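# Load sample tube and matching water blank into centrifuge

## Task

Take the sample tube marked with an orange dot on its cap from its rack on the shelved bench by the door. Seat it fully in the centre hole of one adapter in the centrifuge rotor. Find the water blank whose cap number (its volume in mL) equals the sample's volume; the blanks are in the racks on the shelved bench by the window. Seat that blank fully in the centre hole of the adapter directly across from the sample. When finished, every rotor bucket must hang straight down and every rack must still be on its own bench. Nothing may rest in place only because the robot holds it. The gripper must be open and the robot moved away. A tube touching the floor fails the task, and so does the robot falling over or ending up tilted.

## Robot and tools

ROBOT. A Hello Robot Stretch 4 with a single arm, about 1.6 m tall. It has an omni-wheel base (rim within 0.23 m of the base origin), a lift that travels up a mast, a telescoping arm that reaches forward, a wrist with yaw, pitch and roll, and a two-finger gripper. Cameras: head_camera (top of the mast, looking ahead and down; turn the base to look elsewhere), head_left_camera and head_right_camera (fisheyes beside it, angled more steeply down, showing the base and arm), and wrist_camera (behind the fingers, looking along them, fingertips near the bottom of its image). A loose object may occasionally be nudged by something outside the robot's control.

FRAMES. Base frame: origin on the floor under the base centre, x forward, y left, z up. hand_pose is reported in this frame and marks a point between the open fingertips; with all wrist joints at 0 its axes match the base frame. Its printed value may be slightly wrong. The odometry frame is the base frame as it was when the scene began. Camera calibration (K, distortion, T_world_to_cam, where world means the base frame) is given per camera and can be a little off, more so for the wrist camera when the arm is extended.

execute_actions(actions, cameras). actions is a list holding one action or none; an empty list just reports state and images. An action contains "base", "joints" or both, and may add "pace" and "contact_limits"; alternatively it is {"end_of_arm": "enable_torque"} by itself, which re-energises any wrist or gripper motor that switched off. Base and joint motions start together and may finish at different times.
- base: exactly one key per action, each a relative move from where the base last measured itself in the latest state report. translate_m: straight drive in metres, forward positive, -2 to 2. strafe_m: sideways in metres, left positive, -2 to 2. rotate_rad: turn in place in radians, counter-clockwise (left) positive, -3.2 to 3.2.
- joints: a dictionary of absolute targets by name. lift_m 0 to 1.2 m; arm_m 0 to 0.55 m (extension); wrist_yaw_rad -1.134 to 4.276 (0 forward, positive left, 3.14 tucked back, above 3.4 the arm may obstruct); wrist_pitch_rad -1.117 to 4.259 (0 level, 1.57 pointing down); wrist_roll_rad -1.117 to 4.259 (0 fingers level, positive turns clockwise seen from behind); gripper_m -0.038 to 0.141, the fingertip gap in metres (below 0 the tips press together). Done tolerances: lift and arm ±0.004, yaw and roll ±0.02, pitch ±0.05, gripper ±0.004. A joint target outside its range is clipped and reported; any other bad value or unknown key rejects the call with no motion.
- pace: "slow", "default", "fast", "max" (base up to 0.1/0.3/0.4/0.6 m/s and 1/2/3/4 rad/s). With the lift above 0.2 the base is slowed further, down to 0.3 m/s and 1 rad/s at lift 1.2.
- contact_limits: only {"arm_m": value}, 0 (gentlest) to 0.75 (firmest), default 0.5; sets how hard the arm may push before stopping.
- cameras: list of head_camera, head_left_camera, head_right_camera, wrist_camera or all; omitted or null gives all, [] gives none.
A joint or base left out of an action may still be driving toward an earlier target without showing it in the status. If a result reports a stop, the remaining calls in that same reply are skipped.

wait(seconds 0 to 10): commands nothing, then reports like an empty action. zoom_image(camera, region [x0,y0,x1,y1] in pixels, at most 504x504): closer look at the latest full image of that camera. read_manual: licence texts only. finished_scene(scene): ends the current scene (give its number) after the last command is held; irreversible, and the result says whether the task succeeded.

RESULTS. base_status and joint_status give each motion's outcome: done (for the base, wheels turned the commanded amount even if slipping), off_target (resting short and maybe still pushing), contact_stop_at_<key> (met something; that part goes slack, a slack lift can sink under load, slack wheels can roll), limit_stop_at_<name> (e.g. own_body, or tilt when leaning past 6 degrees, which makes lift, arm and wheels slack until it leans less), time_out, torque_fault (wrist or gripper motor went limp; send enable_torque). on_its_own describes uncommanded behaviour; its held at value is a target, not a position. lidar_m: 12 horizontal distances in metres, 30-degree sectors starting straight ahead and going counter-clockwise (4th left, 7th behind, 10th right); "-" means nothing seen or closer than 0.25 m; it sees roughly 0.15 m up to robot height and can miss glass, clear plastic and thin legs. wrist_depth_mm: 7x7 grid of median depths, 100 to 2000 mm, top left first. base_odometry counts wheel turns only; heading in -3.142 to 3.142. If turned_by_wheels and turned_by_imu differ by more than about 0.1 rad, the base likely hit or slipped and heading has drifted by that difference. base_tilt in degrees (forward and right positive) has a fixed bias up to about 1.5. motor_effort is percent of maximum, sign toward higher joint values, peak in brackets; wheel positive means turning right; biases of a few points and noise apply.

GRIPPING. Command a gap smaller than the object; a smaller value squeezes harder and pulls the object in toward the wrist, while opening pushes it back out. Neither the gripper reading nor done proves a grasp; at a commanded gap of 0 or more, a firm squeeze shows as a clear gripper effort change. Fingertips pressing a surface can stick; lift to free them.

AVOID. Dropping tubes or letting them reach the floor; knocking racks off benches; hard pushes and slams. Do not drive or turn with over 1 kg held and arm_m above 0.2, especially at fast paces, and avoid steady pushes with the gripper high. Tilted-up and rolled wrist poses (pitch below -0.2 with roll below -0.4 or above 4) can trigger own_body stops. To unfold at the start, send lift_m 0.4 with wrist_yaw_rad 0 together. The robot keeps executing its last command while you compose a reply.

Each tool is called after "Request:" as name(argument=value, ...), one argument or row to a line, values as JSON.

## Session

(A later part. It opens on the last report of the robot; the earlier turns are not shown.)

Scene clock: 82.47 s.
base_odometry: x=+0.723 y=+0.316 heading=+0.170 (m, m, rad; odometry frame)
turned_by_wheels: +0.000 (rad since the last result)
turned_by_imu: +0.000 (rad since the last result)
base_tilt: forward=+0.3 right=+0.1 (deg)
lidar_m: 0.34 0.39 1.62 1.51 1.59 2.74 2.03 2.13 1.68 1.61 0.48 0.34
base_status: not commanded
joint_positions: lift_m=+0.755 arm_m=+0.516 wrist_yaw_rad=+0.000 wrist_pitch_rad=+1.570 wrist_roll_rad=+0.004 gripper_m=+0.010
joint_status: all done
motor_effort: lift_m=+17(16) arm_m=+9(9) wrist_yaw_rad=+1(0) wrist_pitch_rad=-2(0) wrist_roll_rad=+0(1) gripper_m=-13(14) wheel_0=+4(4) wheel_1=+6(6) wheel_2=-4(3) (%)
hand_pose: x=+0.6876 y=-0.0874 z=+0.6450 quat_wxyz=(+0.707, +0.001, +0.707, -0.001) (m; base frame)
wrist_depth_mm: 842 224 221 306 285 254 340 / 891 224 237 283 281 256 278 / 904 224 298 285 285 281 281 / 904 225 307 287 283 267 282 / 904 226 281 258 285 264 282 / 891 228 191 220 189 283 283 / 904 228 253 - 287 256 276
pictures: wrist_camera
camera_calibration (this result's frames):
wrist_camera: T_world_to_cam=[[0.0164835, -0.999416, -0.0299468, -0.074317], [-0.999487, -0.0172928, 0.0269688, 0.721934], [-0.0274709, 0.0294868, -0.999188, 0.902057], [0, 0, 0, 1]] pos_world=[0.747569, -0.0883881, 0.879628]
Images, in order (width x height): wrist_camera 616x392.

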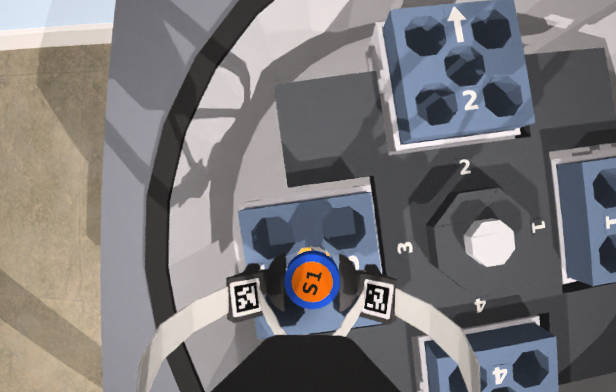

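Request:
execute_actions(
  actions=[
    {"joints":{"gripper_m":0.05,"lift_m":0.758}},
  ],
  cameras=["wrist_camera"],
)

Request:
execute_actions(
  actions=[
    {"joints":{"lift_m":0.81}},
  ],
  cameras=["head_camera","wrist_camera"],
)

Request:
zoom_image(
  camera="head_camera",
  region=[200,350,280,430],
)

Scene clock: 87.90 s.
base_odometry: x=+0.723 y=+0.316 heading=+0.170 (m, m, rad; odometry frame)
turned_by_wheels: +0.000 (rad since the last result)
turned_by_imu: -0.001 (rad since the last result)
base_tilt: forward=+0.4 right=+0.1 (deg)
lidar_m: 0.34 0.38 1.64 1.52 1.60 2.75 2.02 2.14 1.67 1.62 0.47 0.36
base_status: not commanded
joint_positions: lift_m=+0.758 arm_m=+0.516 wrist_yaw_rad=+0.000 wrist_pitch_rad=+1.570 wrist_roll_rad=+0.004 gripper_m=+0.050
joint_status: all done
motor_effort: lift_m=+22(21) arm_m=+9(9) wrist_yaw_rad=+1(1) wrist_pitch_rad=+0(1) wrist_roll_rad=+0(0) gripper_m=-3(11) wheel_0=+3(4) wheel_1=+6(6) wheel_2=-3(4) (%)
hand_pose: x=+0.6876 y=-0.0874 z=+0.6475 quat_wxyz=(+0.707, +0.001, +0.707, -0.001) (m; base frame)
wrist_depth_mm: 842 226 225 307 285 256 340 / 891 227 238 301 286 260 282 / 891 228 297 287 285 283 283 / 917 228 307 290 286 283 285 / 904 229 276 262 289 266 285 / 904 231 200 263 202 287 286 / 917 230 254 - 291 262 276
pictures: wrist_camera
camera_calibration (this result's frames):
wrist_camera: T_world_to_cam=[[0.0164838, -0.999416, -0.0299468, -0.0742406], [-0.999487, -0.0172931, 0.0269689, 0.72187], [-0.027471, 0.0294868, -0.999188, 0.904612], [0, 0, 0, 1]] pos_world=[0.747573, -0.0883881, 0.882186]
Images, in order (width x height): wrist_camera 616x392.

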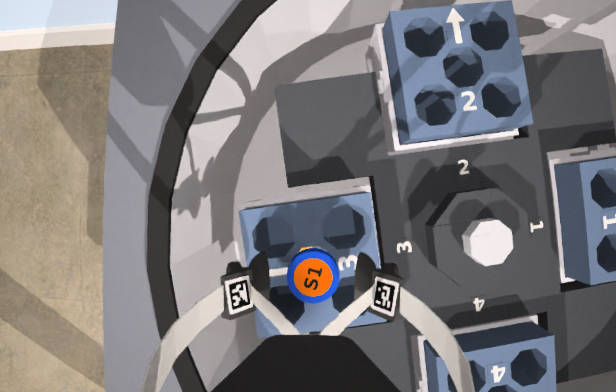

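Scene clock: 89.03 s.
base_odometry: x=+0.723 y=+0.316 heading=+0.170 (m, m, rad; odometry frame)
turned_by_wheels: +0.000 (rad since the last result)
turned_by_imu: +0.000 (rad since the last result)
base_tilt: forward=+0.4 right=+0.0 (deg)
lidar_m: 0.33 0.37 1.62 1.51 1.61 2.72 2.04 2.15 1.67 1.61 0.46 0.35
base_status: not commanded
joint_positions: lift_m=+0.810 arm_m=+0.516 wrist_yaw_rad=+0.000 wrist_pitch_rad=+1.570 wrist_roll_rad=+0.004 gripper_m=+0.050
joint_status: all done
motor_effort: lift_m=+22(22) arm_m=+8(9) wrist_yaw_rad=+1(1) wrist_pitch_rad=+0(1) wrist_roll_rad=+0(1) gripper_m=-5(4) wheel_0=+3(3) wheel_1=+6(6) wheel_2=-4(3) (%)
hand_pose: x=+0.6876 y=-0.0874 z=+0.6995 quat_wxyz=(+0.707, +0.001, +0.707, -0.001) (m; base frame)
wrist_depth_mm: 854 820 277 306 357 355 340 / 960 946 278 382 329 332 332 / 946 946 297 342 340 336 336 / 960 946 327 343 338 336 319 / 960 960 309 315 340 320 332 / 946 946 200 315 203 340 338 / 976 960 282 - 343 314 340
pictures: head_camera, wrist_camera
camera_calibration (this result's frames):
wrist_camera: T_world_to_cam=[[0.0164835, -0.999416, -0.0299468, -0.0726831], [-0.999487, -0.0172927, 0.0269688, 0.720469], [-0.0274709, 0.0294868, -0.999188, 0.956574], [0, 0, 0, 1]] pos_world=[0.747576, -0.0883881, 0.93419]
Images, in order (width x height): head_camera 420x560, wrist_camera 616x392.

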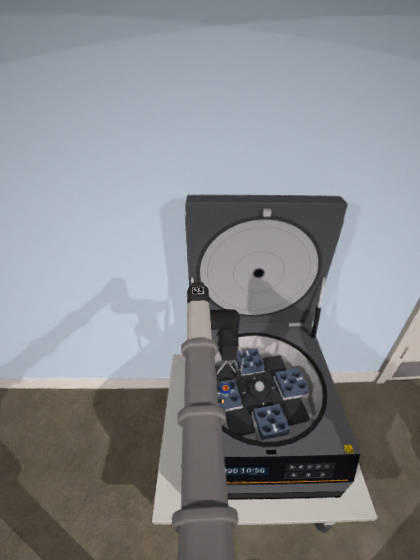

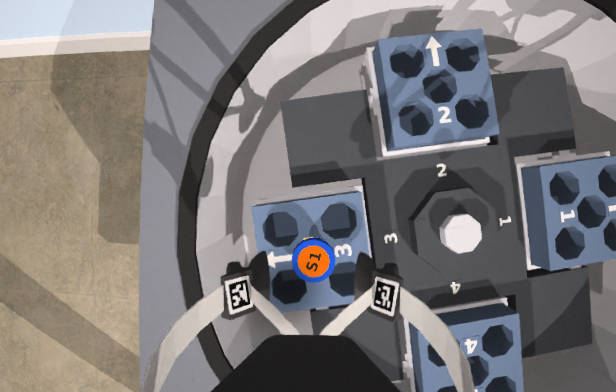

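Region (200, 350, 280, 430) of head_camera's 420x560 image, scaled by 6.300, with more detail than that image has.

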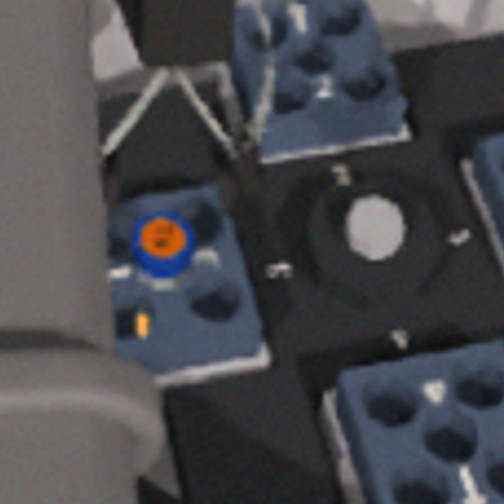

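Request:
execute_actions(
  actions=[
    {"joints":{"gripper_m":0.0,"lift_m":0.79}},
  ],
  cameras=[],
)

Request:
execute_actions(
  actions=[
    {"joints":{"lift_m":0.768},"pace":"slow"},
  ],
  cameras=["wrist_camera"],
)

Scene clock: 93.90 s.
base_odometry: x=+0.723 y=+0.316 heading=+0.170 (m, m, rad; odometry frame)
turned_by_wheels: +0.000 (rad since the last result)
turned_by_imu: -0.001 (rad since the last result)
base_tilt: forward=+0.3 right=+0.1 (deg)
lidar_m: 0.33 0.37 1.60 1.51 1.58 2.73 2.04 2.13 1.69 1.62 0.47 0.36
base_status: not commanded
joint_positions: lift_m=+0.790 arm_m=+0.516 wrist_yaw_rad=+0.000 wrist_pitch_rad=+1.570 wrist_roll_rad=+0.004 gripper_m=+0.000
joint_status: all done
motor_effort: lift_m=+17(21) arm_m=+9(9) wrist_yaw_rad=+1(1) wrist_pitch_rad=+1(1) wrist_roll_rad=+0(0) gripper_m=-7(4) wheel_0=+3(4) wheel_1=+6(6) wheel_2=-3(4) (%)
hand_pose: x=+0.6876 y=-0.0874 z=+0.6799 quat_wxyz=(+0.707, +0.001, +0.707, -0.001) (m; base frame)
wrist_depth_mm: 842 759 257 304 330 338 338 / 917 917 258 370 319 303 315 / 931 260 297 319 319 315 314 / 946 262 327 322 319 317 303 / 946 263 309 296 320 300 315 / 931 264 257 206 293 320 319 / 946 264 263 - 324 294 319
pictures: none
No camera images: the call's "cameras" was empty. Leave "cameras" out to get every camera's image.

Scene clock: 94.83 s.
base_odometry: x=+0.723 y=+0.316 heading=+0.170 (m, m, rad; odometry frame)
turned_by_wheels: +0.000 (rad since the last result)
turned_by_imu: +0.000 (rad since the last result)
base_tilt: forward=+0.3 right=+0.1 (deg)
lidar_m: 0.33 0.38 1.62 1.51 1.57 2.75 2.03 2.12 1.68 1.63 0.48 0.36
base_status: not commanded
joint_positions: lift_m=+0.768 arm_m=+0.516 wrist_yaw_rad=+0.000 wrist_pitch_rad=+1.570 wrist_roll_rad=+0.004 gripper_m=+0.000
joint_status: all done
motor_effort: lift_m=+17(18) arm_m=+9(9) wrist_yaw_rad=+0(2) wrist_pitch_rad=+2(0) wrist_roll_rad=-1(1) gripper_m=-6(5) wheel_0=+3(4) wheel_1=+6(6) wheel_2=-4(3) (%)
hand_pose: x=+0.6876 y=-0.0874 z=+0.6580 quat_wxyz=(+0.707, +0.001, +0.707, -0.001) (m; base frame)
wrist_depth_mm: 842 237 235 306 297 266 340 / 904 236 238 325 297 272 293 / 917 238 298 298 296 294 293 / 904 239 307 300 297 294 294 / 917 240 304 273 297 277 296 / 917 241 236 206 272 298 296 / 917 241 247 - 298 271 276
pictures: wrist_camera
camera_calibration (this result's frames):
wrist_camera: T_world_to_cam=[[0.0164838, -0.999416, -0.0299468, -0.073928], [-0.999487, -0.0172931, 0.0269689, 0.721593], [-0.027471, 0.0294868, -0.999188, 0.915046], [0, 0, 0, 1]] pos_world=[0.747578, -0.088388, 0.892628]
Images, in order (width x height): wrist_camera 616x392.

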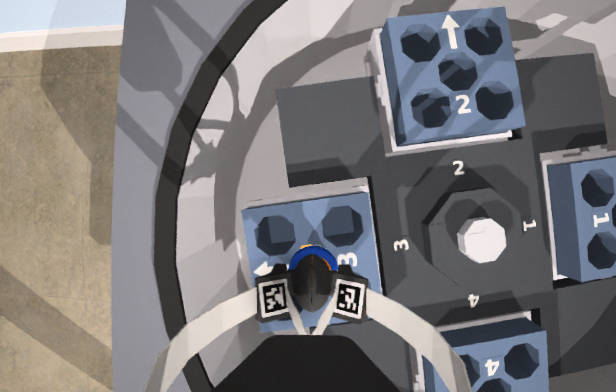

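Request:
execute_actions(
  actions=[
    {"joints":{"lift_m":0.758},"pace":"slow"},
  ],
  cameras=["wrist_camera"],
)

Request:
execute_actions(
  actions=[
    {"joints":{"lift_m":0.81,"gripper_m":0.05}},
  ],
  cameras=["wrist_camera"],
)

Request:
execute_actions(
  actions=[
    {"base":{"translate_m":-0.6},"joints":{"lift_m":1.1,"arm_m":0,"gripper_m":0.06},"pace":"fast"},
  ],
  cameras=[],
)

Request:
execute_actions(
  actions=[
    {"base":{"rotate_rad":1.59},"pace":"fast"},
  ],
)

Scene clock: 101.93 s.
base_odometry: x=+0.723 y=+0.316 heading=+0.170 (m, m, rad; odometry frame)
turned_by_wheels: +0.000 (rad since the last result)
turned_by_imu: -0.001 (rad since the last result)
base_tilt: forward=+0.3 right=+0.1 (deg)
lidar_m: 0.33 0.37 1.63 1.50 1.59 2.75 2.03 2.15 1.68 1.62 0.48 0.36
base_status: not commanded
joint_positions: lift_m=+0.759 arm_m=+0.516 wrist_yaw_rad=+0.000 wrist_pitch_rad=+1.570 wrist_roll_rad=+0.004 gripper_m=+0.000
joint_status: all done
motor_effort: lift_m=+10(17) arm_m=+9(9) wrist_yaw_rad=+0(0) wrist_pitch_rad=-2(3) wrist_roll_rad=+0(0) gripper_m=-3(4) wheel_0=+3(3) wheel_1=+6(6) wheel_2=-4(4) (%)
hand_pose: x=+0.6875 y=-0.0874 z=+0.6485 quat_wxyz=(+0.707, +0.001, +0.707, -0.001) (m; base frame)
wrist_depth_mm: 831 230 230 303 293 260 336 / 891 231 238 322 290 268 287 / 891 232 298 291 291 290 287 / 904 232 310 293 291 286 290 / 917 233 294 267 293 270 290 / 904 234 236 206 189 291 290 / 917 235 257 - 294 265 276
pictures: wrist_camera
camera_calibration (this result's frames):
wrist_camera: T_world_to_cam=[[0.016476, -0.999416, -0.029951, -0.0742021], [-0.99948, -0.0172929, 0.0272247, 0.721606], [-0.0277268, 0.0294868, -0.999181, 0.90576], [0, 0, 0, 1]] pos_world=[0.747567, -0.0883881, 0.88315]
Images, in order (width x height): wrist_camera 616x392.

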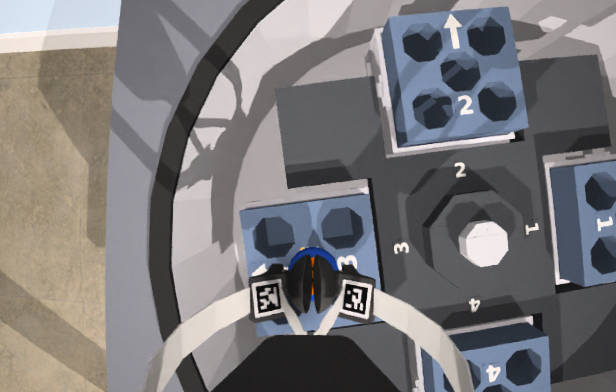

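Scene clock: 103.23 s.
base_odometry: x=+0.723 y=+0.316 heading=+0.170 (m, m, rad; odometry frame)
turned_by_wheels: +0.000 (rad since the last result)
turned_by_imu: +0.000 (rad since the last result)
base_tilt: forward=+0.3 right=+0.1 (deg)
lidar_m: 0.32 0.37 1.62 1.51 1.58 2.74 2.03 2.13 1.67 1.63 0.48 0.34
base_status: not commanded
joint_positions: lift_m=+0.810 arm_m=+0.516 wrist_yaw_rad=+0.000 wrist_pitch_rad=+1.570 wrist_roll_rad=+0.004 gripper_m=+0.050
joint_status: all done
motor_effort: lift_m=+22(24) arm_m=+8(8) wrist_yaw_rad=+1(2) wrist_pitch_rad=+0(0) wrist_roll_rad=+0(0) gripper_m=-4(5) wheel_0=+3(4) wheel_1=+6(6) wheel_2=-4(4) (%)
hand_pose: x=+0.6877 y=-0.0874 z=+0.6995 quat_wxyz=(+0.707, +0.001, +0.707, -0.001) (m; base frame)
wrist_depth_mm: 842 820 277 304 353 355 340 / 946 931 278 382 329 334 334 / 960 960 297 342 338 334 336 / 946 960 327 343 340 338 319 / 960 960 309 315 340 319 332 / 960 946 199 317 201 340 338 / 976 960 283 - 343 314 340
pictures: wrist_camera
camera_calibration (this result's frames):
wrist_camera: T_world_to_cam=[[0.0164889, -0.999416, -0.0299439, -0.0726899], [-0.999491, -0.0172929, 0.0267926, 0.720667], [-0.0272948, 0.0294869, -0.999192, 0.956461], [0, 0, 0, 1]] pos_world=[0.747606, -0.0883881, 0.934203]
Images, in order (width x height): wrist_camera 616x392.

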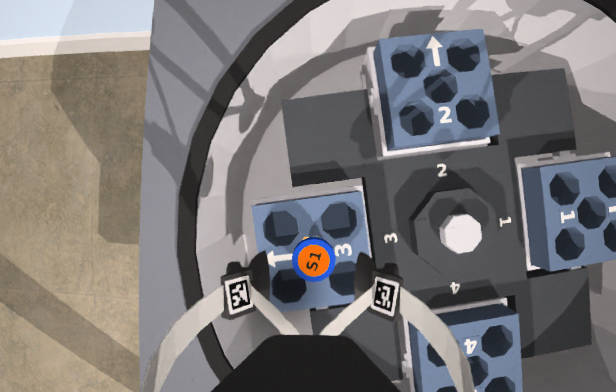

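Scene clock: 106.17 s.
base_odometry: x=+0.132 y=+0.215 heading=+0.170 (m, m, rad; odometry frame)
turned_by_wheels: +0.000 (rad since the last result)
turned_by_imu: +0.000 (rad since the last result)
base_tilt: forward=+0.3 right=+0.1 (deg)
lidar_m: 0.90 1.79 1.59 1.52 1.60 1.48 1.45 1.48 1.65 1.58 1.69 0.96
base_status: done
joint_positions: lift_m=+1.100 arm_m=+0.001 wrist_yaw_rad=+0.000 wrist_pitch_rad=+1.570 wrist_roll_rad=+0.004 gripper_m=+0.060
joint_status: all done
motor_effort: lift_m=+22(21) arm_m=-8(8) wrist_yaw_rad=+2(0) wrist_pitch_rad=-2(0) wrist_roll_rad=+0(0) gripper_m=-4(5) wheel_0=-3(9) wheel_1=-6(14) wheel_2=+5(18) (%)
hand_pose: x=+0.1725 y=-0.0874 z=+0.9896 quat_wxyz=(+0.707, +0.002, +0.707, -0.002) (m; base frame)
wrist_depth_mm: 1281 1255 1229 1255 1205 1229 1229 / 1229 1255 1255 1229 1229 1205 1229 / 1281 1255 1229 1229 1229 1229 1205 / 1281 1229 1255 1229 1255 1205 1205 / 1281 1255 1025 1008 1229 1229 1229 / 1308 1281 198 1025 202 1229 1255 / 1281 1255 1255 - 1229 1255 1255
pictures: none
No camera images: the call's "cameras" was empty. Leave "cameras" out to get every camera's image.

Scene clock: 108.67 s.
base_odometry: x=+0.132 y=+0.215 heading=+1.759 (m, m, rad; odometry frame)
turned_by_wheels: +1.589 (rad since the last result)
turned_by_imu: +1.603 (rad since the last result)
base_tilt: forward=+0.3 right=+0.1 (deg)
lidar_m: 1.49 1.59 1.48 1.43 1.51 1.67 1.62 1.69 0.97 0.91 1.78 1.54
base_status: done
joint_positions: lift_m=+1.100 arm_m=+0.001 wrist_yaw_rad=+0.000 wrist_pitch_rad=+1.570 wrist_roll_rad=+0.004 gripper_m=+0.060
joint_status: not commanded
motor_effort: lift_m=+21(21) arm_m=-8(8) wrist_yaw_rad=+2(3) wrist_pitch_rad=+0(0) wrist_roll_rad=+0(0) gripper_m=-3(4) wheel_0=-3(9) wheel_1=-6(11) wheel_2=-6(11) (%)
hand_pose: x=+0.1726 y=-0.0874 z=+0.9896 quat_wxyz=(+0.707, +0.001, +0.707, -0.001) (m; base frame)
wrist_depth_mm: 1229 1255 1229 1229 1229 1205 1205 / 1255 1229 1281 1229 1205 1205 1229 / 1255 1255 1229 1229 1229 1229 1229 / 1281 1255 1255 1229 1255 1205 1205 / 1255 1281 1025 1025 1255 1229 1255 / 1281 1255 198 1025 202 1205 1229 / 1281 1255 1255 - 1229 1229 1229
pictures: head_camera, head_left_camera, head_right_camera, wrist_camera
camera_calibration (this result's frames):
wrist_camera: T_world_to_cam=[[0.0162403, -0.999419, -0.0299491, -0.0554628], [-0.999487, -0.0170537, 0.0271082, 0.197764], [-0.0276032, 0.0294934, -0.999184, 1.23229], [0, 0, 0, 1]] pos_world=[0.232578, -0.0884025, 1.22426]
Images, in order (width x height): head_camera 420x560, head_left_camera 420x672, head_right_camera 420x672, wrist_camera 616x392.

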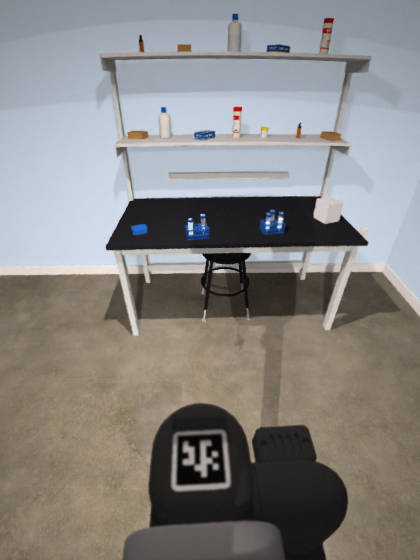

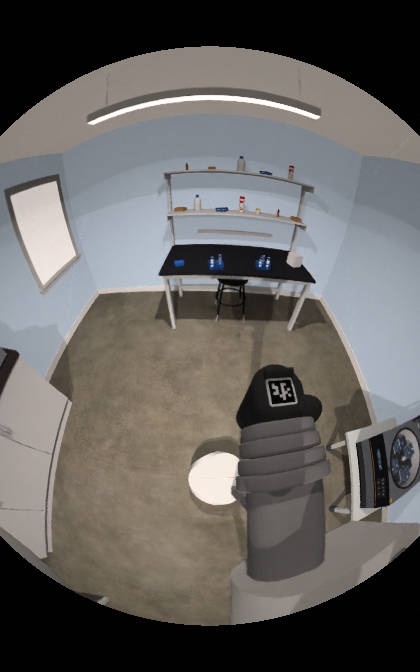

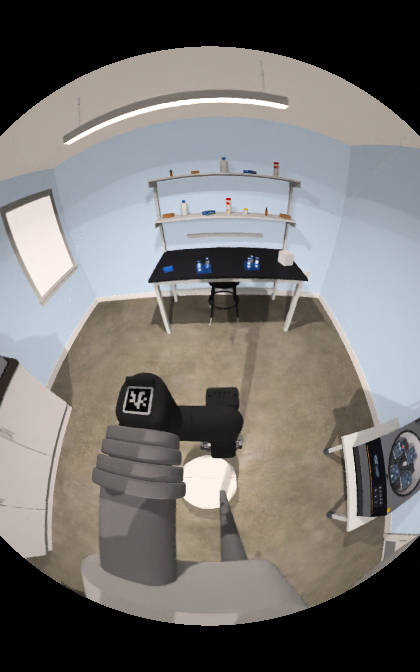

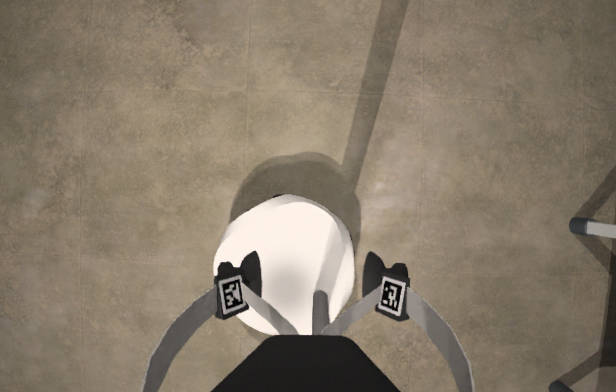

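Seated by itself.

Request:
execute_actions(
  actions=[
    {"base":{"translate_m":1.1},"joints":{"arm_m":0.3},"pace":"fast"},
  ],
  cameras=["head_camera","wrist_camera"],
)

Request:
zoom_image(
  camera="head_camera",
  region=[280,320,420,420],
)

Scene clock: 116.57 s.
base_odometry: x=-0.074 y=+1.296 heading=+1.759 (m, m, rad; odometry frame)
turned_by_wheels: +0.000 (rad since the last result)
turned_by_imu: -0.003 (rad since the last result)
base_tilt: forward=+0.4 right=+0.0 (deg)
lidar_m: 0.41 0.44 0.63 1.98 1.55 2.08 3.43 1.38 1.34 1.74 0.58 0.42
base_status: done
joint_positions: lift_m=+1.100 arm_m=+0.299 wrist_yaw_rad=+0.000 wrist_pitch_rad=+1.570 wrist_roll_rad=+0.004 gripper_m=+0.060
joint_status: all done
motor_effort: lift_m=+21(21) arm_m=+9(9) wrist_yaw_rad=+0(1) wrist_pitch_rad=-1(2) wrist_roll_rad=+0(0) gripper_m=-3(4) wheel_0=+4(7) wheel_1=+6(13) wheel_2=-5(15) (%)
hand_pose: x=+0.4697 y=-0.0874 z=+0.9896 quat_wxyz=(+0.707, +0.001, +0.707, -0.001) (m; base frame)
wrist_depth_mm: 459 459 452 452 449 445 442 / 462 459 455 452 452 449 445 / 462 459 455 455 452 452 445 / 462 462 397 455 455 449 449 / 469 462 462 455 452 452 449 / 1281 1255 198 1078 202 1255 1229 / 1281 1281 1229 - 1255 1281 1229
pictures: head_camera, wrist_camera
camera_calibration (this result's frames):
wrist_camera: T_world_to_cam=[[0.0165564, -0.999414, -0.0299453, -0.0604398], [-0.999488, -0.017363, 0.0268793, 0.494926], [-0.0273835, 0.0294849, -0.99919, 1.24039], [0, 0, 0, 1]] pos_world=[0.529639, -0.0883838, 1.22427]
Images, in order (width x height): head_camera 420x560, wrist_camera 616x392.

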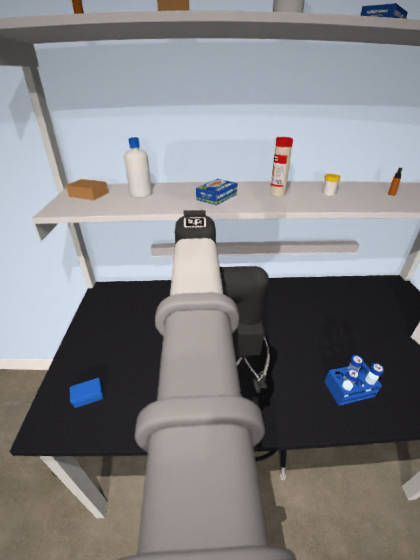

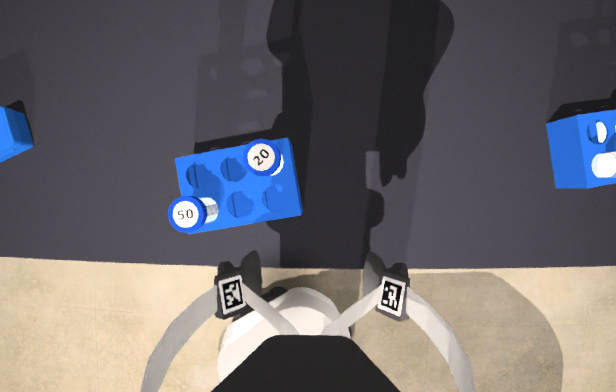

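Region (280, 320, 420, 420) of head_camera's 420x560 image, scaled by 3.600, with more detail than that image has; it fills the top 360 rows of this view, and the rest is white.

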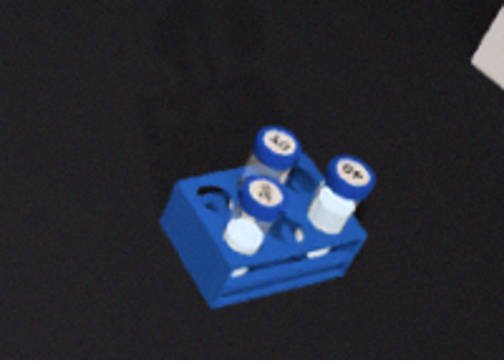

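Request:
execute_actions(
  actions=[
    {"base":{"strafe_m":-0.36},"joints":{"arm_m":0.43,"lift_m":1.04},"pace":"fast"},
  ],
  cameras=["wrist_camera"],
)

Scene clock: 120.90 s.
base_odometry: x=+0.280 y=+1.363 heading=+1.759 (m, m, rad; odometry frame)
turned_by_wheels: +0.000 (rad since the last result)
turned_by_imu: -0.001 (rad since the last result)
base_tilt: forward=+0.3 right=+0.0 (deg)
lidar_m: 0.39 0.45 0.61 2.12 1.87 2.61 3.46 1.09 1.34 1.36 0.57 0.42
base_status: done
joint_positions: lift_m=+1.040 arm_m=+0.428 wrist_yaw_rad=+0.000 wrist_pitch_rad=+1.570 wrist_roll_rad=+0.004 gripper_m=+0.060
joint_status: all done
motor_effort: lift_m=+18(19) arm_m=+8(11) wrist_yaw_rad=+0(2) wrist_pitch_rad=-1(0) wrist_roll_rad=-1(0) gripper_m=-5(3) wheel_0=+2(12) wheel_1=-6(13) wheel_2=+0(3) (%)
hand_pose: x=+0.5996 y=-0.0874 z=+0.9299 quat_wxyz=(+0.707, +0.001, +0.707, -0.001) (m; base frame)
wrist_depth_mm: 397 394 394 392 389 384 384 / 397 397 394 392 392 392 387 / 402 399 394 397 392 389 387 / 402 399 397 394 394 392 389 / 404 399 397 336 392 392 392 / 404 404 198 336 202 394 392 / 404 402 402 - 397 397 394
pictures: wrist_camera
camera_calibration (this result's frames):
wrist_camera: T_world_to_cam=[[0.0165304, -0.999415, -0.0299458, -0.0643647], [-0.999487, -0.017338, 0.0269139, 0.626407], [-0.0274173, 0.0294856, -0.999189, 1.18427], [0, 0, 0, 1]] pos_world=[0.65962, -0.0883853, 1.16453]
Images, in order (width x height): wrist_camera 616x392.

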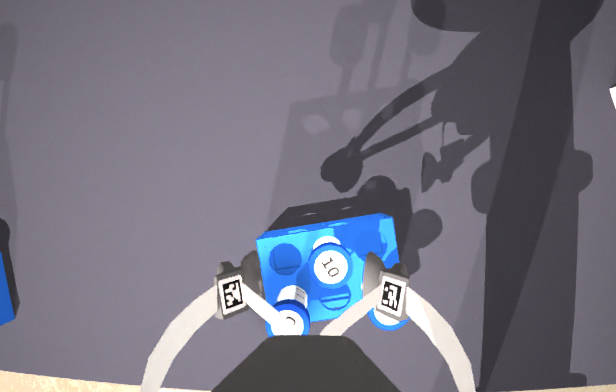

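Request:
execute_actions(
  actions=[
    {"base":{"strafe_m":-0.013},"joints":{"wrist_roll_rad":-0.18,"gripper_m":0.052,"lift_m":1.02}},
  ],
  cameras=["wrist_camera"],
)

Request:
execute_actions(
  actions=[
    {"joints":{"lift_m":0.992},"pace":"slow"},
  ],
  cameras=["wrist_camera"],
)

Scene clock: 127.53 s.
base_odometry: x=+0.292 y=+1.365 heading=+1.758 (m, m, rad; odometry frame)
turned_by_wheels: +0.000 (rad since the last result)
turned_by_imu: -0.001 (rad since the last result)
base_tilt: forward=+0.3 right=+0.0 (deg)
lidar_m: 0.40 0.41 0.61 2.16 1.90 2.65 3.48 1.09 1.35 1.37 0.56 0.42
base_status: done
joint_positions: lift_m=+1.020 arm_m=+0.428 wrist_yaw_rad=+0.000 wrist_pitch_rad=+1.570 wrist_roll_rad=-0.180 gripper_m=+0.052
joint_status: all done
motor_effort: lift_m=+17(17) arm_m=+8(9) wrist_yaw_rad=+0(1) wrist_pitch_rad=+0(1) wrist_roll_rad=-1(3) gripper_m=-4(4) wheel_0=+4(9) wheel_1=-8(12) wheel_2=+0(1) (%)
hand_pose: x=+0.5997 y=-0.0874 z=+0.9100 quat_wxyz=(+0.705, -0.063, +0.704, +0.063) (m; base frame)
wrist_depth_mm: 375 373 375 370 368 366 364 / 379 375 377 373 373 370 366 / 379 379 375 373 373 368 370 / 382 377 377 375 373 370 368 / 382 379 377 317 373 370 370 / 384 382 200 317 203 373 370 / 1182 382 382 - 375 375 373
pictures: wrist_camera
camera_calibration (this result's frames):
wrist_camera: T_world_to_cam=[[0.198814, -0.979584, -0.0297893, -0.172676], [-0.979504, -0.199616, 0.0269313, 0.599012], [-0.0323279, 0.0238244, -0.999193, 1.16684], [0, 0, 0, 1]] pos_world=[0.658787, -0.0773775, 1.14462]
Images, in order (width x height): wrist_camera 616x392.

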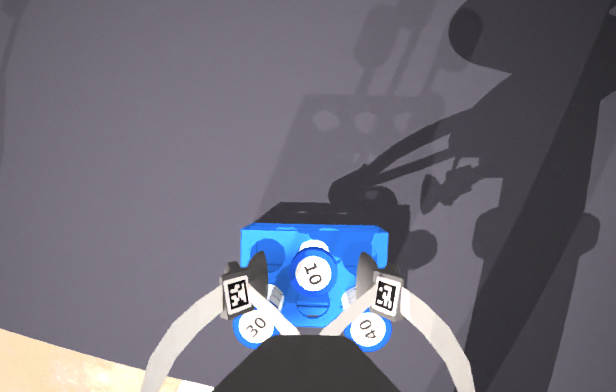

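Scene clock: 128.57 s.
base_odometry: x=+0.292 y=+1.365 heading=+1.758 (m, m, rad; odometry frame)
turned_by_wheels: +0.000 (rad since the last result)
turned_by_imu: +0.000 (rad since the last result)
base_tilt: forward=+0.3 right=+0.1 (deg)
lidar_m: 0.40 0.44 0.62 2.16 1.89 2.63 3.45 1.09 1.33 1.36 0.56 0.43
base_status: not commanded
joint_positions: lift_m=+0.992 arm_m=+0.428 wrist_yaw_rad=+0.000 wrist_pitch_rad=+1.570 wrist_roll_rad=-0.180 gripper_m=+0.052
joint_status: all done
motor_effort: lift_m=+17(17) arm_m=+8(9) wrist_yaw_rad=+1(0) wrist_pitch_rad=-1(1) wrist_roll_rad=-2(1) gripper_m=-3(4) wheel_0=+4(4) wheel_1=-8(8) wheel_2=+0(0) (%)
hand_pose: x=+0.5997 y=-0.0874 z=+0.8820 quat_wxyz=(+0.705, -0.063, +0.704, +0.063) (m; base frame)
wrist_depth_mm: 351 345 345 345 342 340 338 / 349 349 345 345 343 342 338 / 351 349 347 345 343 342 340 / 353 349 349 347 347 343 342 / 353 353 349 287 343 343 343 / 355 353 201 227 203 345 345 / 355 355 351 - 347 345 345
pictures: wrist_camera
camera_calibration (this result's frames):
wrist_camera: T_world_to_cam=[[0.198815, -0.979584, -0.0297893, -0.173511], [-0.979504, -0.199618, 0.0269315, 0.599767], [-0.0323282, 0.0238243, -0.999193, 1.13888], [0, 0, 0, 1]] pos_world=[0.658788, -0.0773774, 1.11664]
Images, in order (width x height): wrist_camera 616x392.

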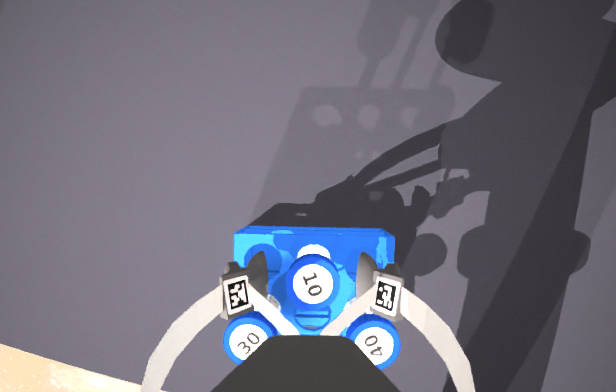

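Request:
execute_actions(
  actions=[
    {"joints":{"arm_m":0.423,"gripper_m":0.01}},
  ],
  cameras=[],
)

Request:
execute_actions(
  actions=[
    {"joints":{"lift_m":1.13},"pace":"slow"},
  ],
  cameras=["wrist_camera"],
)

Request:
execute_actions(
  actions=[
    {"base":{"translate_m":-1.35},"joints":{"arm_m":0.05,"wrist_roll_rad":0}},
  ],
  cameras=[],
)

Request:
execute_actions(
  actions=[
    {"base":{"rotate_rad":-1.59},"joints":{"lift_m":0.9}},
  ],
  cameras=[],
)

Request:
execute_actions(
  actions=[
    {"base":{"translate_m":0.25},"joints":{"arm_m":0.48}},
  ],
  cameras=["wrist_camera"],
)

Scene clock: 139.77 s.
base_odometry: x=+0.292 y=+1.365 heading=+1.758 (m, m, rad; odometry frame)
turned_by_wheels: +0.000 (rad since the last result)
turned_by_imu: -0.001 (rad since the last result)
base_tilt: forward=+0.3 right=+0.0 (deg)
lidar_m: 0.41 0.44 0.62 2.17 1.89 2.65 3.44 1.08 1.33 1.36 0.58 0.42
base_status: not commanded
joint_positions: lift_m=+0.992 arm_m=+0.425 wrist_yaw_rad=+0.000 wrist_pitch_rad=+1.570 wrist_roll_rad=-0.180 gripper_m=+0.010
joint_status: all done
motor_effort: lift_m=+17(17) arm_m=-9(10) wrist_yaw_rad=+1(2) wrist_pitch_rad=+0(2) wrist_roll_rad=-2(1) gripper_m=-13(12) wheel_0=+4(4) wheel_1=-8(8) wheel_2=+0(0) (%)
hand_pose: x=+0.5957 y=-0.0874 z=+0.8820 quat_wxyz=(+0.705, -0.063, +0.704, +0.063) (m; base frame)
wrist_depth_mm: 347 345 345 343 342 340 336 / 349 347 345 343 342 342 340 / 351 349 347 343 345 343 340 / 351 349 349 347 345 343 342 / 355 351 349 287 343 343 342 / 355 353 191 219 189 347 343 / 355 353 353 - 345 349 345
pictures: none
No camera images: the call's "cameras" was empty. Leave "cameras" out to get every camera's image.

Scene clock: 141.73 s.
base_odometry: x=+0.292 y=+1.365 heading=+1.758 (m, m, rad; odometry frame)
turned_by_wheels: +0.000 (rad since the last result)
turned_by_imu: -0.001 (rad since the last result)
base_tilt: forward=+0.3 right=+0.0 (deg)
lidar_m: 0.40 0.44 0.63 2.16 1.89 2.65 3.46 1.07 1.33 1.37 0.56 0.42
base_status: not commanded
joint_positions: lift_m=+1.130 arm_m=+0.425 wrist_yaw_rad=+0.000 wrist_pitch_rad=+1.570 wrist_roll_rad=-0.180 gripper_m=+0.010
joint_status: all done
motor_effort: lift_m=+22(25) arm_m=-9(9) wrist_yaw_rad=+0(1) wrist_pitch_rad=+1(1) wrist_roll_rad=-1(1) gripper_m=-12(14) wheel_0=+4(4) wheel_1=-8(8) wheel_2=+0(0) (%)
hand_pose: x=+0.5957 y=-0.0874 z=+1.0195 quat_wxyz=(+0.705, -0.063, +0.704, +0.063) (m; base frame)
wrist_depth_mm: 492 488 484 480 480 477 473 / 492 488 484 480 480 477 473 / 492 488 492 484 480 477 477 / 496 496 488 488 484 480 480 / 496 496 488 421 488 477 477 / 1308 496 193 220 189 484 484 / 1308 1281 1060 - 488 488 484
pictures: wrist_camera
camera_calibration (this result's frames):
wrist_camera: T_world_to_cam=[[0.198819, -0.979583, -0.0297929, -0.168621], [-0.979502, -0.199622, 0.026949, 0.592141], [-0.0323461, 0.0238242, -0.999193, 1.27616], [0, 0, 0, 1]] pos_world=[0.654808, -0.0773772, 1.25415]
Images, in order (width x height): wrist_camera 616x392.

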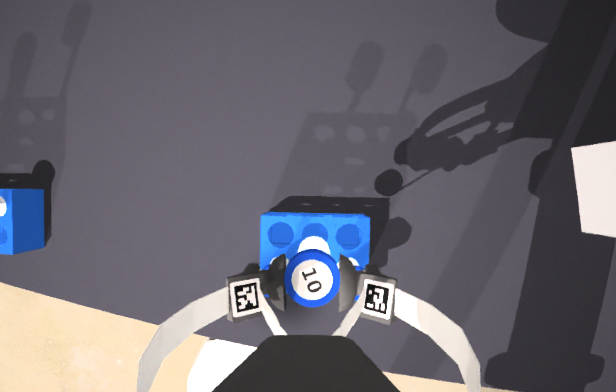

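Scene clock: 147.70 s.
base_odometry: x=+0.543 y=+0.039 heading=+1.758 (m, m, rad; odometry frame)
turned_by_wheels: +0.000 (rad since the last result)
turned_by_imu: +0.000 (rad since the last result)
base_tilt: forward=+0.3 right=+0.1 (deg)
lidar_m: 1.74 1.84 1.88 1.80 1.89 1.44 1.39 1.80 0.55 0.54 0.59 1.80
base_status: done
joint_positions: lift_m=+1.130 arm_m=+0.052 wrist_yaw_rad=+0.000 wrist_pitch_rad=+1.570 wrist_roll_rad=+0.000 gripper_m=+0.010
joint_status: all done
motor_effort: lift_m=+22(23) arm_m=-9(9) wrist_yaw_rad=+1(1) wrist_pitch_rad=-2(1) wrist_roll_rad=+1(2) gripper_m=-13(13) wheel_0=-3(8) wheel_1=-6(11) wheel_2=+5(13) (%)
hand_pose: x=+0.2226 y=-0.0874 z=+1.0195 quat_wxyz=(+0.707, +0.000, +0.707, +0.000) (m; base frame)
wrist_depth_mm: 1281 1255 1281 1255 1255 1229 1205 / 1281 1255 1255 1281 1255 1229 1255 / 1281 1281 1281 1255 1281 1255 842 / 1281 1308 1281 1281 1281 1281 820 / 1308 1281 1308 1060 1308 1255 778 / 1308 1281 192 219 189 1255 768 / 1308 1281 1308 - 1281 866 741
pictures: none
No camera images: the call's "cameras" was empty. Leave "cameras" out to get every camera's image.

Scene clock: 150.30 s.
base_odometry: x=+0.543 y=+0.039 heading=+0.170 (m, m, rad; odometry frame)
turned_by_wheels: -1.589 (rad since the last result)
turned_by_imu: -1.605 (rad since the last result)
base_tilt: forward=+0.3 right=+0.0 (deg)
lidar_m: 0.55 0.59 1.85 1.77 1.83 1.89 1.82 1.89 1.42 1.34 1.79 0.55
base_status: done
joint_positions: lift_m=+0.900 arm_m=+0.052 wrist_yaw_rad=+0.000 wrist_pitch_rad=+1.570 wrist_roll_rad=+0.000 gripper_m=+0.010
joint_status: all done
motor_effort: lift_m=+17(22) arm_m=-8(8) wrist_yaw_rad=+1(2) wrist_pitch_rad=-1(1) wrist_roll_rad=+0(0) gripper_m=-12(12) wheel_0=+4(8) wheel_1=+8(10) wheel_2=+7(11) (%)
hand_pose: x=+0.2226 y=-0.0874 z=+0.7899 quat_wxyz=(+0.707, +0.000, +0.707, +0.000) (m; base frame)
wrist_depth_mm: 1042 715 831 640 621 1008 1008 / 1042 1042 1042 1025 1025 1025 1025 / 1060 1025 1025 1025 1025 1025 1025 / 1042 1060 1042 1042 1042 1025 1025 / 1060 1060 842 820 1008 1025 1025 / 1060 1060 192 220 189 1025 1025 / 1078 1042 842 - 1025 1025 1008
pictures: none
No camera images: the call's "cameras" was empty. Leave "cameras" out to get every camera's image.

Scene clock: 152.67 s.
base_odometry: x=+0.790 y=+0.081 heading=+0.170 (m, m, rad; odometry frame)
turned_by_wheels: +0.000 (rad since the last result)
turned_by_imu: -0.001 (rad since the last result)
base_tilt: forward=+0.3 right=+0.0 (deg)
lidar_m: 0.30 0.32 0.49 1.76 1.84 2.15 2.07 1.91 1.42 1.39 0.42 0.30
base_status: done
joint_positions: lift_m=+0.900 arm_m=+0.478 wrist_yaw_rad=+0.000 wrist_pitch_rad=+1.570 wrist_roll_rad=+0.000 gripper_m=+0.010
joint_status: all done
motor_effort: lift_m=+17(17) arm_m=+9(8) wrist_yaw_rad=+1(0) wrist_pitch_rad=+1(2) wrist_roll_rad=+0(1) gripper_m=-12(12) wheel_0=+3(8) wheel_1=+5(10) wheel_2=-3(15) (%)
hand_pose: x=+0.6497 y=-0.0874 z=+0.7899 quat_wxyz=(+0.707, +0.000, +0.707, +0.000) (m; base frame)
wrist_depth_mm: 370 379 427 370 364 778 809 / 375 439 418 439 364 1025 1008 / 418 436 436 433 399 1008 991 / 421 436 418 436 404 1025 1008 / 413 436 436 404 404 1025 1025 / 394 442 192 220 189 1042 1042 / 382 404 427 - 370 1042 1025
pictures: wrist_camera
camera_calibration (this result's frames):
wrist_camera: T_world_to_cam=[[0.0207848, -0.999336, -0.0299392, -0.0721444], [-0.999409, -0.0215882, 0.0267665, 0.679851], [-0.027395, 0.0293652, -0.999193, 1.04579], [0, 0, 0, 1]] pos_world=[0.709598, -0.0881294, 1.02459]
Images, in order (width x height): wrist_camera 616x392.

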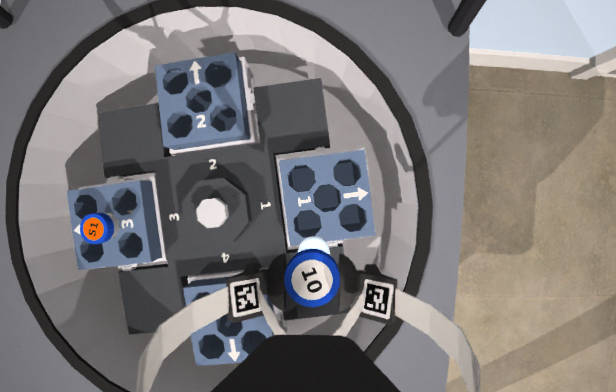

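Request:
execute_actions(
  actions=[
    {"base":{"strafe_m":-0.014},"joints":{"arm_m":0.527,"lift_m":0.845},"pace":"slow"},
  ],
  cameras=["wrist_camera"],
)

Request:
zoom_image(
  camera="wrist_camera",
  region=[240,170,400,330],
)

Scene clock: 157.90 s.
base_odometry: x=+0.792 y=+0.068 heading=+0.170 (m, m, rad; odometry frame)
turned_by_wheels: +0.000 (rad since the last result)
turned_by_imu: -0.002 (rad since the last result)
base_tilt: forward=+0.3 right=+0.0 (deg)
lidar_m: 0.29 0.31 0.48 1.76 1.86 2.16 2.06 1.90 1.40 1.38 0.41 0.32
base_status: done
joint_positions: lift_m=+0.845 arm_m=+0.525 wrist_yaw_rad=+0.000 wrist_pitch_rad=+1.570 wrist_roll_rad=+0.000 gripper_m=+0.010
joint_status: all done
motor_effort: lift_m=+17(18) arm_m=+9(8) wrist_yaw_rad=+1(0) wrist_pitch_rad=-1(0) wrist_roll_rad=+0(0) gripper_m=-12(13) wheel_0=+4(8) wheel_1=-8(9) wheel_2=+0(2) (%)
hand_pose: x=+0.6966 y=-0.0874 z=+0.7350 quat_wxyz=(+0.707, +0.000, +0.707, +0.000) (m; base frame)
wrist_depth_mm: 315 315 312 309 309 307 715 / 330 379 407 364 310 866 960 / 379 379 377 377 310 946 960 / 404 382 377 377 347 976 960 / 355 375 359 349 349 960 960 / 362 387 191 220 189 976 960 / 410 384 357 - 315 960 960
pictures: wrist_camera
camera_calibration (this result's frames):
wrist_camera: T_world_to_cam=[[0.0207848, -0.999336, -0.0299393, -0.0747661], [-0.999409, -0.0215882, 0.0267677, 0.728283], [-0.0273962, 0.0293652, -0.999193, 0.992173], [0, 0, 0, 1]] pos_world=[0.756588, -0.0881294, 0.96964]
Images, in order (width x height): wrist_camera 616x392.

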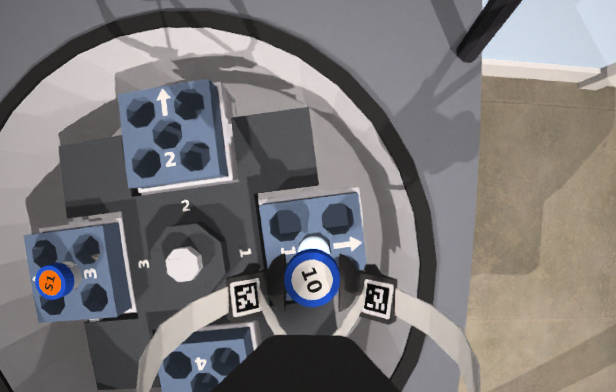

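Region (240, 170, 400, 330) of wrist_camera's 616x392 image, scaled by 3.150.

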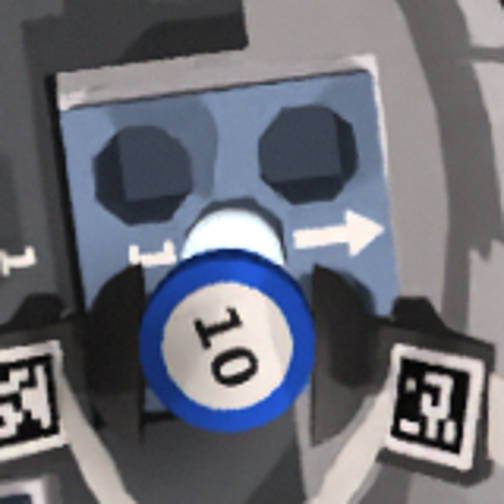

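Request:
execute_actions(
  actions=[
    {"joints":{"lift_m":0.75,"arm_m":0.5215},"pace":"slow"},
  ],
  cameras=["wrist_camera"],
)

Scene clock: 162.20 s.
base_odometry: x=+0.792 y=+0.068 heading=+0.170 (m, m, rad; odometry frame)
turned_by_wheels: +0.000 (rad since the last result)
turned_by_imu: -0.001 (rad since the last result)
base_tilt: forward=+0.3 right=+0.0 (deg)
lidar_m: 0.29 0.32 0.48 1.78 1.86 2.15 2.07 1.92 1.41 1.37 0.41 0.32
base_status: not commanded
joint_positions: lift_m=+0.750 arm_m=+0.523 wrist_yaw_rad=+0.000 wrist_pitch_rad=+1.570 wrist_roll_rad=+0.000 gripper_m=+0.010
joint_status: all done
motor_effort: lift_m=+17(15) arm_m=-8(9) wrist_yaw_rad=+1(0) wrist_pitch_rad=+0(1) wrist_roll_rad=+0(1) gripper_m=-14(14) wheel_0=+5(5) wheel_1=-8(8) wheel_2=+0(0) (%)
hand_pose: x=+0.6943 y=-0.0874 z=+0.6400 quat_wxyz=(+0.707, +0.000, +0.707, +0.000) (m; base frame)
wrist_depth_mm: 286 297 320 247 214 213 691 / 274 256 285 310 215 214 854 / 283 255 281 281 274 214 866 / 286 285 282 282 298 215 866 / 286 264 282 254 306 216 866 / 277 265 191 220 190 216 854 / 289 287 286 - 298 217 866
pictures: wrist_camera
camera_calibration (this result's frames):
wrist_camera: T_world_to_cam=[[0.0207848, -0.999336, -0.0299393, -0.0775606], [-0.999409, -0.0215883, 0.0267679, 0.728443], [-0.0273964, 0.0293652, -0.999193, 0.89719], [0, 0, 0, 1]] pos_world=[0.754205, -0.0881294, 0.874645]
Images, in order (width x height): wrist_camera 616x392.

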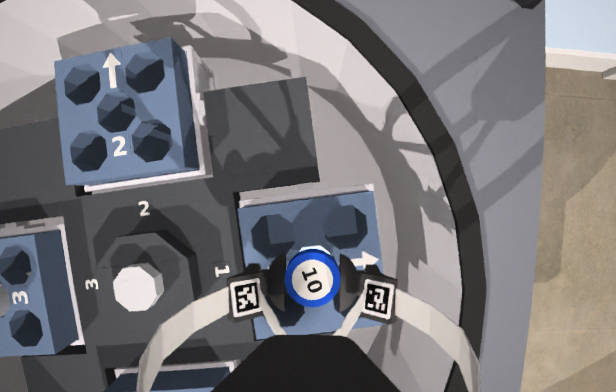

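Request:
execute_actions(
  actions=[
    {"joints":{"gripper_m":0.05,"lift_m":0.753}},
  ],
  cameras=[],
)

Request:
execute_actions(
  actions=[
    {"joints":{"lift_m":0.81}},
  ],
  cameras=["wrist_camera"],
)

Request:
execute_actions(
  actions=[
    {"base":{"translate_m":-0.3},"joints":{"lift_m":0.9,"arm_m":0},"pace":"fast"},
  ],
  cameras=["head_camera"],
)

Request:
zoom_image(
  camera="head_camera",
  region=[120,280,270,400],
)

Scene clock: 168.83 s.
base_odometry: x=+0.792 y=+0.068 heading=+0.170 (m, m, rad; odometry frame)
turned_by_wheels: +0.000 (rad since the last result)
turned_by_imu: -0.001 (rad since the last result)
base_tilt: forward=+0.3 right=+0.0 (deg)
lidar_m: 0.30 0.33 0.47 1.76 1.86 2.16 2.07 1.91 1.39 1.36 0.39 0.30
base_status: not commanded
joint_positions: lift_m=+0.753 arm_m=+0.523 wrist_yaw_rad=+0.000 wrist_pitch_rad=+1.570 wrist_roll_rad=+0.000 gripper_m=+0.050
joint_status: all done
motor_effort: lift_m=+22(22) arm_m=-9(9) wrist_yaw_rad=+2(1) wrist_pitch_rad=+2(1) wrist_roll_rad=+1(0) gripper_m=-4(13) wheel_0=+5(4) wheel_1=-8(8) wheel_2=+0(0) (%)
hand_pose: x=+0.6943 y=-0.0874 z=+0.6425 quat_wxyz=(+0.707, +0.000, +0.707, +0.000) (m; base frame)
wrist_depth_mm: 286 300 317 246 217 215 691 / 303 258 287 309 217 217 854 / 287 265 283 283 274 218 866 / 289 286 286 287 297 218 866 / 289 267 286 256 298 220 878 / 281 267 199 258 202 219 866 / 290 289 287 - 300 220 878
pictures: none
No camera images: the call's "cameras" was empty. Leave "cameras" out to get every camera's image.

Scene clock: 170.00 s.
base_odometry: x=+0.792 y=+0.068 heading=+0.170 (m, m, rad; odometry frame)
turned_by_wheels: +0.000 (rad since the last result)
turned_by_imu: +0.000 (rad since the last result)
base_tilt: forward=+0.3 right=+0.1 (deg)
lidar_m: 0.31 0.33 0.46 1.78 1.88 2.15 2.08 1.90 1.40 1.37 0.42 0.31
base_status: not commanded
joint_positions: lift_m=+0.810 arm_m=+0.523 wrist_yaw_rad=+0.000 wrist_pitch_rad=+1.570 wrist_roll_rad=+0.000 gripper_m=+0.050
joint_status: all done
motor_effort: lift_m=+22(23) arm_m=-9(9) wrist_yaw_rad=+1(1) wrist_pitch_rad=+2(3) wrist_roll_rad=+0(0) gripper_m=-5(3) wheel_0=+5(5) wheel_1=-8(8) wheel_2=+0(0) (%)
hand_pose: x=+0.6943 y=-0.0874 z=+0.6995 quat_wxyz=(+0.707, +0.000, +0.707, +0.000) (m; base frame)
wrist_depth_mm: 285 315 319 277 273 273 715 / 336 340 392 351 273 273 917 / 345 317 340 342 276 276 917 / 345 345 342 343 330 274 917 / 320 336 324 314 312 277 931 / 324 345 200 317 202 277 931 / 379 349 329 - 300 946 931
pictures: wrist_camera
camera_calibration (this result's frames):
wrist_camera: T_world_to_cam=[[0.0207849, -0.999336, -0.0299393, -0.0757782], [-0.999409, -0.0215884, 0.026768, 0.726843], [-0.0273966, 0.0293652, -0.999193, 0.956674], [0, 0, 0, 1]] pos_world=[0.754197, -0.0881294, 0.934177]
Images, in order (width x height): wrist_camera 616x392.

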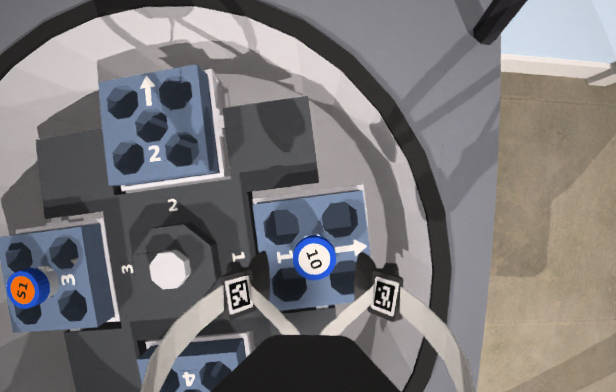

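Scene clock: 172.13 s.
base_odometry: x=+0.496 y=+0.017 heading=+0.170 (m, m, rad; odometry frame)
turned_by_wheels: +0.000 (rad since the last result)
turned_by_imu: +0.000 (rad since the last result)
base_tilt: forward=+0.3 right=+0.0 (deg)
lidar_m: 0.58 0.63 1.85 1.78 1.87 1.83 1.76 1.84 1.40 1.34 1.85 0.60
base_status: done
joint_positions: lift_m=+0.900 arm_m=+0.001 wrist_yaw_rad=+0.000 wrist_pitch_rad=+1.570 wrist_roll_rad=+0.000 gripper_m=+0.050
joint_status: all done
motor_effort: lift_m=+22(24) arm_m=-9(11) wrist_yaw_rad=+2(0) wrist_pitch_rad=-3(0) wrist_roll_rad=+0(1) gripper_m=-4(4) wheel_0=-3(8) wheel_1=-4(13) wheel_2=+4(17) (%)
hand_pose: x=+0.1725 y=-0.0874 z=+0.7895 quat_wxyz=(+0.707, +0.000, +0.707, +0.000) (m; base frame)
wrist_depth_mm: 1042 1025 1025 1008 1025 1025 1025 / 1042 1042 1025 1042 1025 1008 1008 / 1060 1025 1025 1025 1025 1008 1025 / 1060 1042 1042 1025 1025 1042 1025 / 1060 1042 831 809 1042 1025 1025 / 1042 1060 200 820 202 1008 1042 / 1078 1042 1042 - 1042 1042 1025
pictures: head_camera
Images, in order (width x height): head_camera 420x560.

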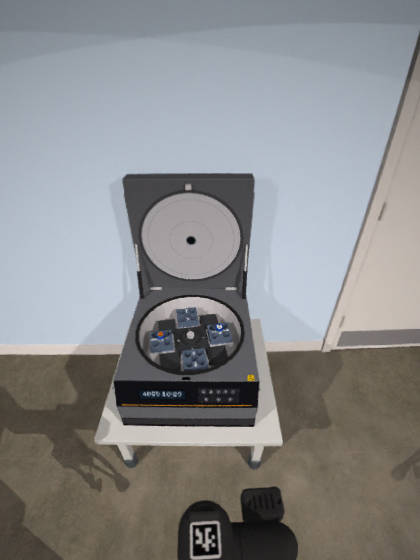

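Region (120, 280, 270, 400) of head_camera's 420x560 image, scaled by 3.360, with more detail than that image has; it fills the top 403 rows of this view, and the rest is white.

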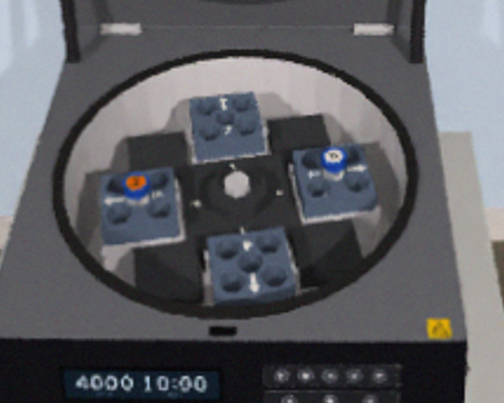

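Request:
finished_scene(
  scene=1,
)

The scene is finished: the task was done.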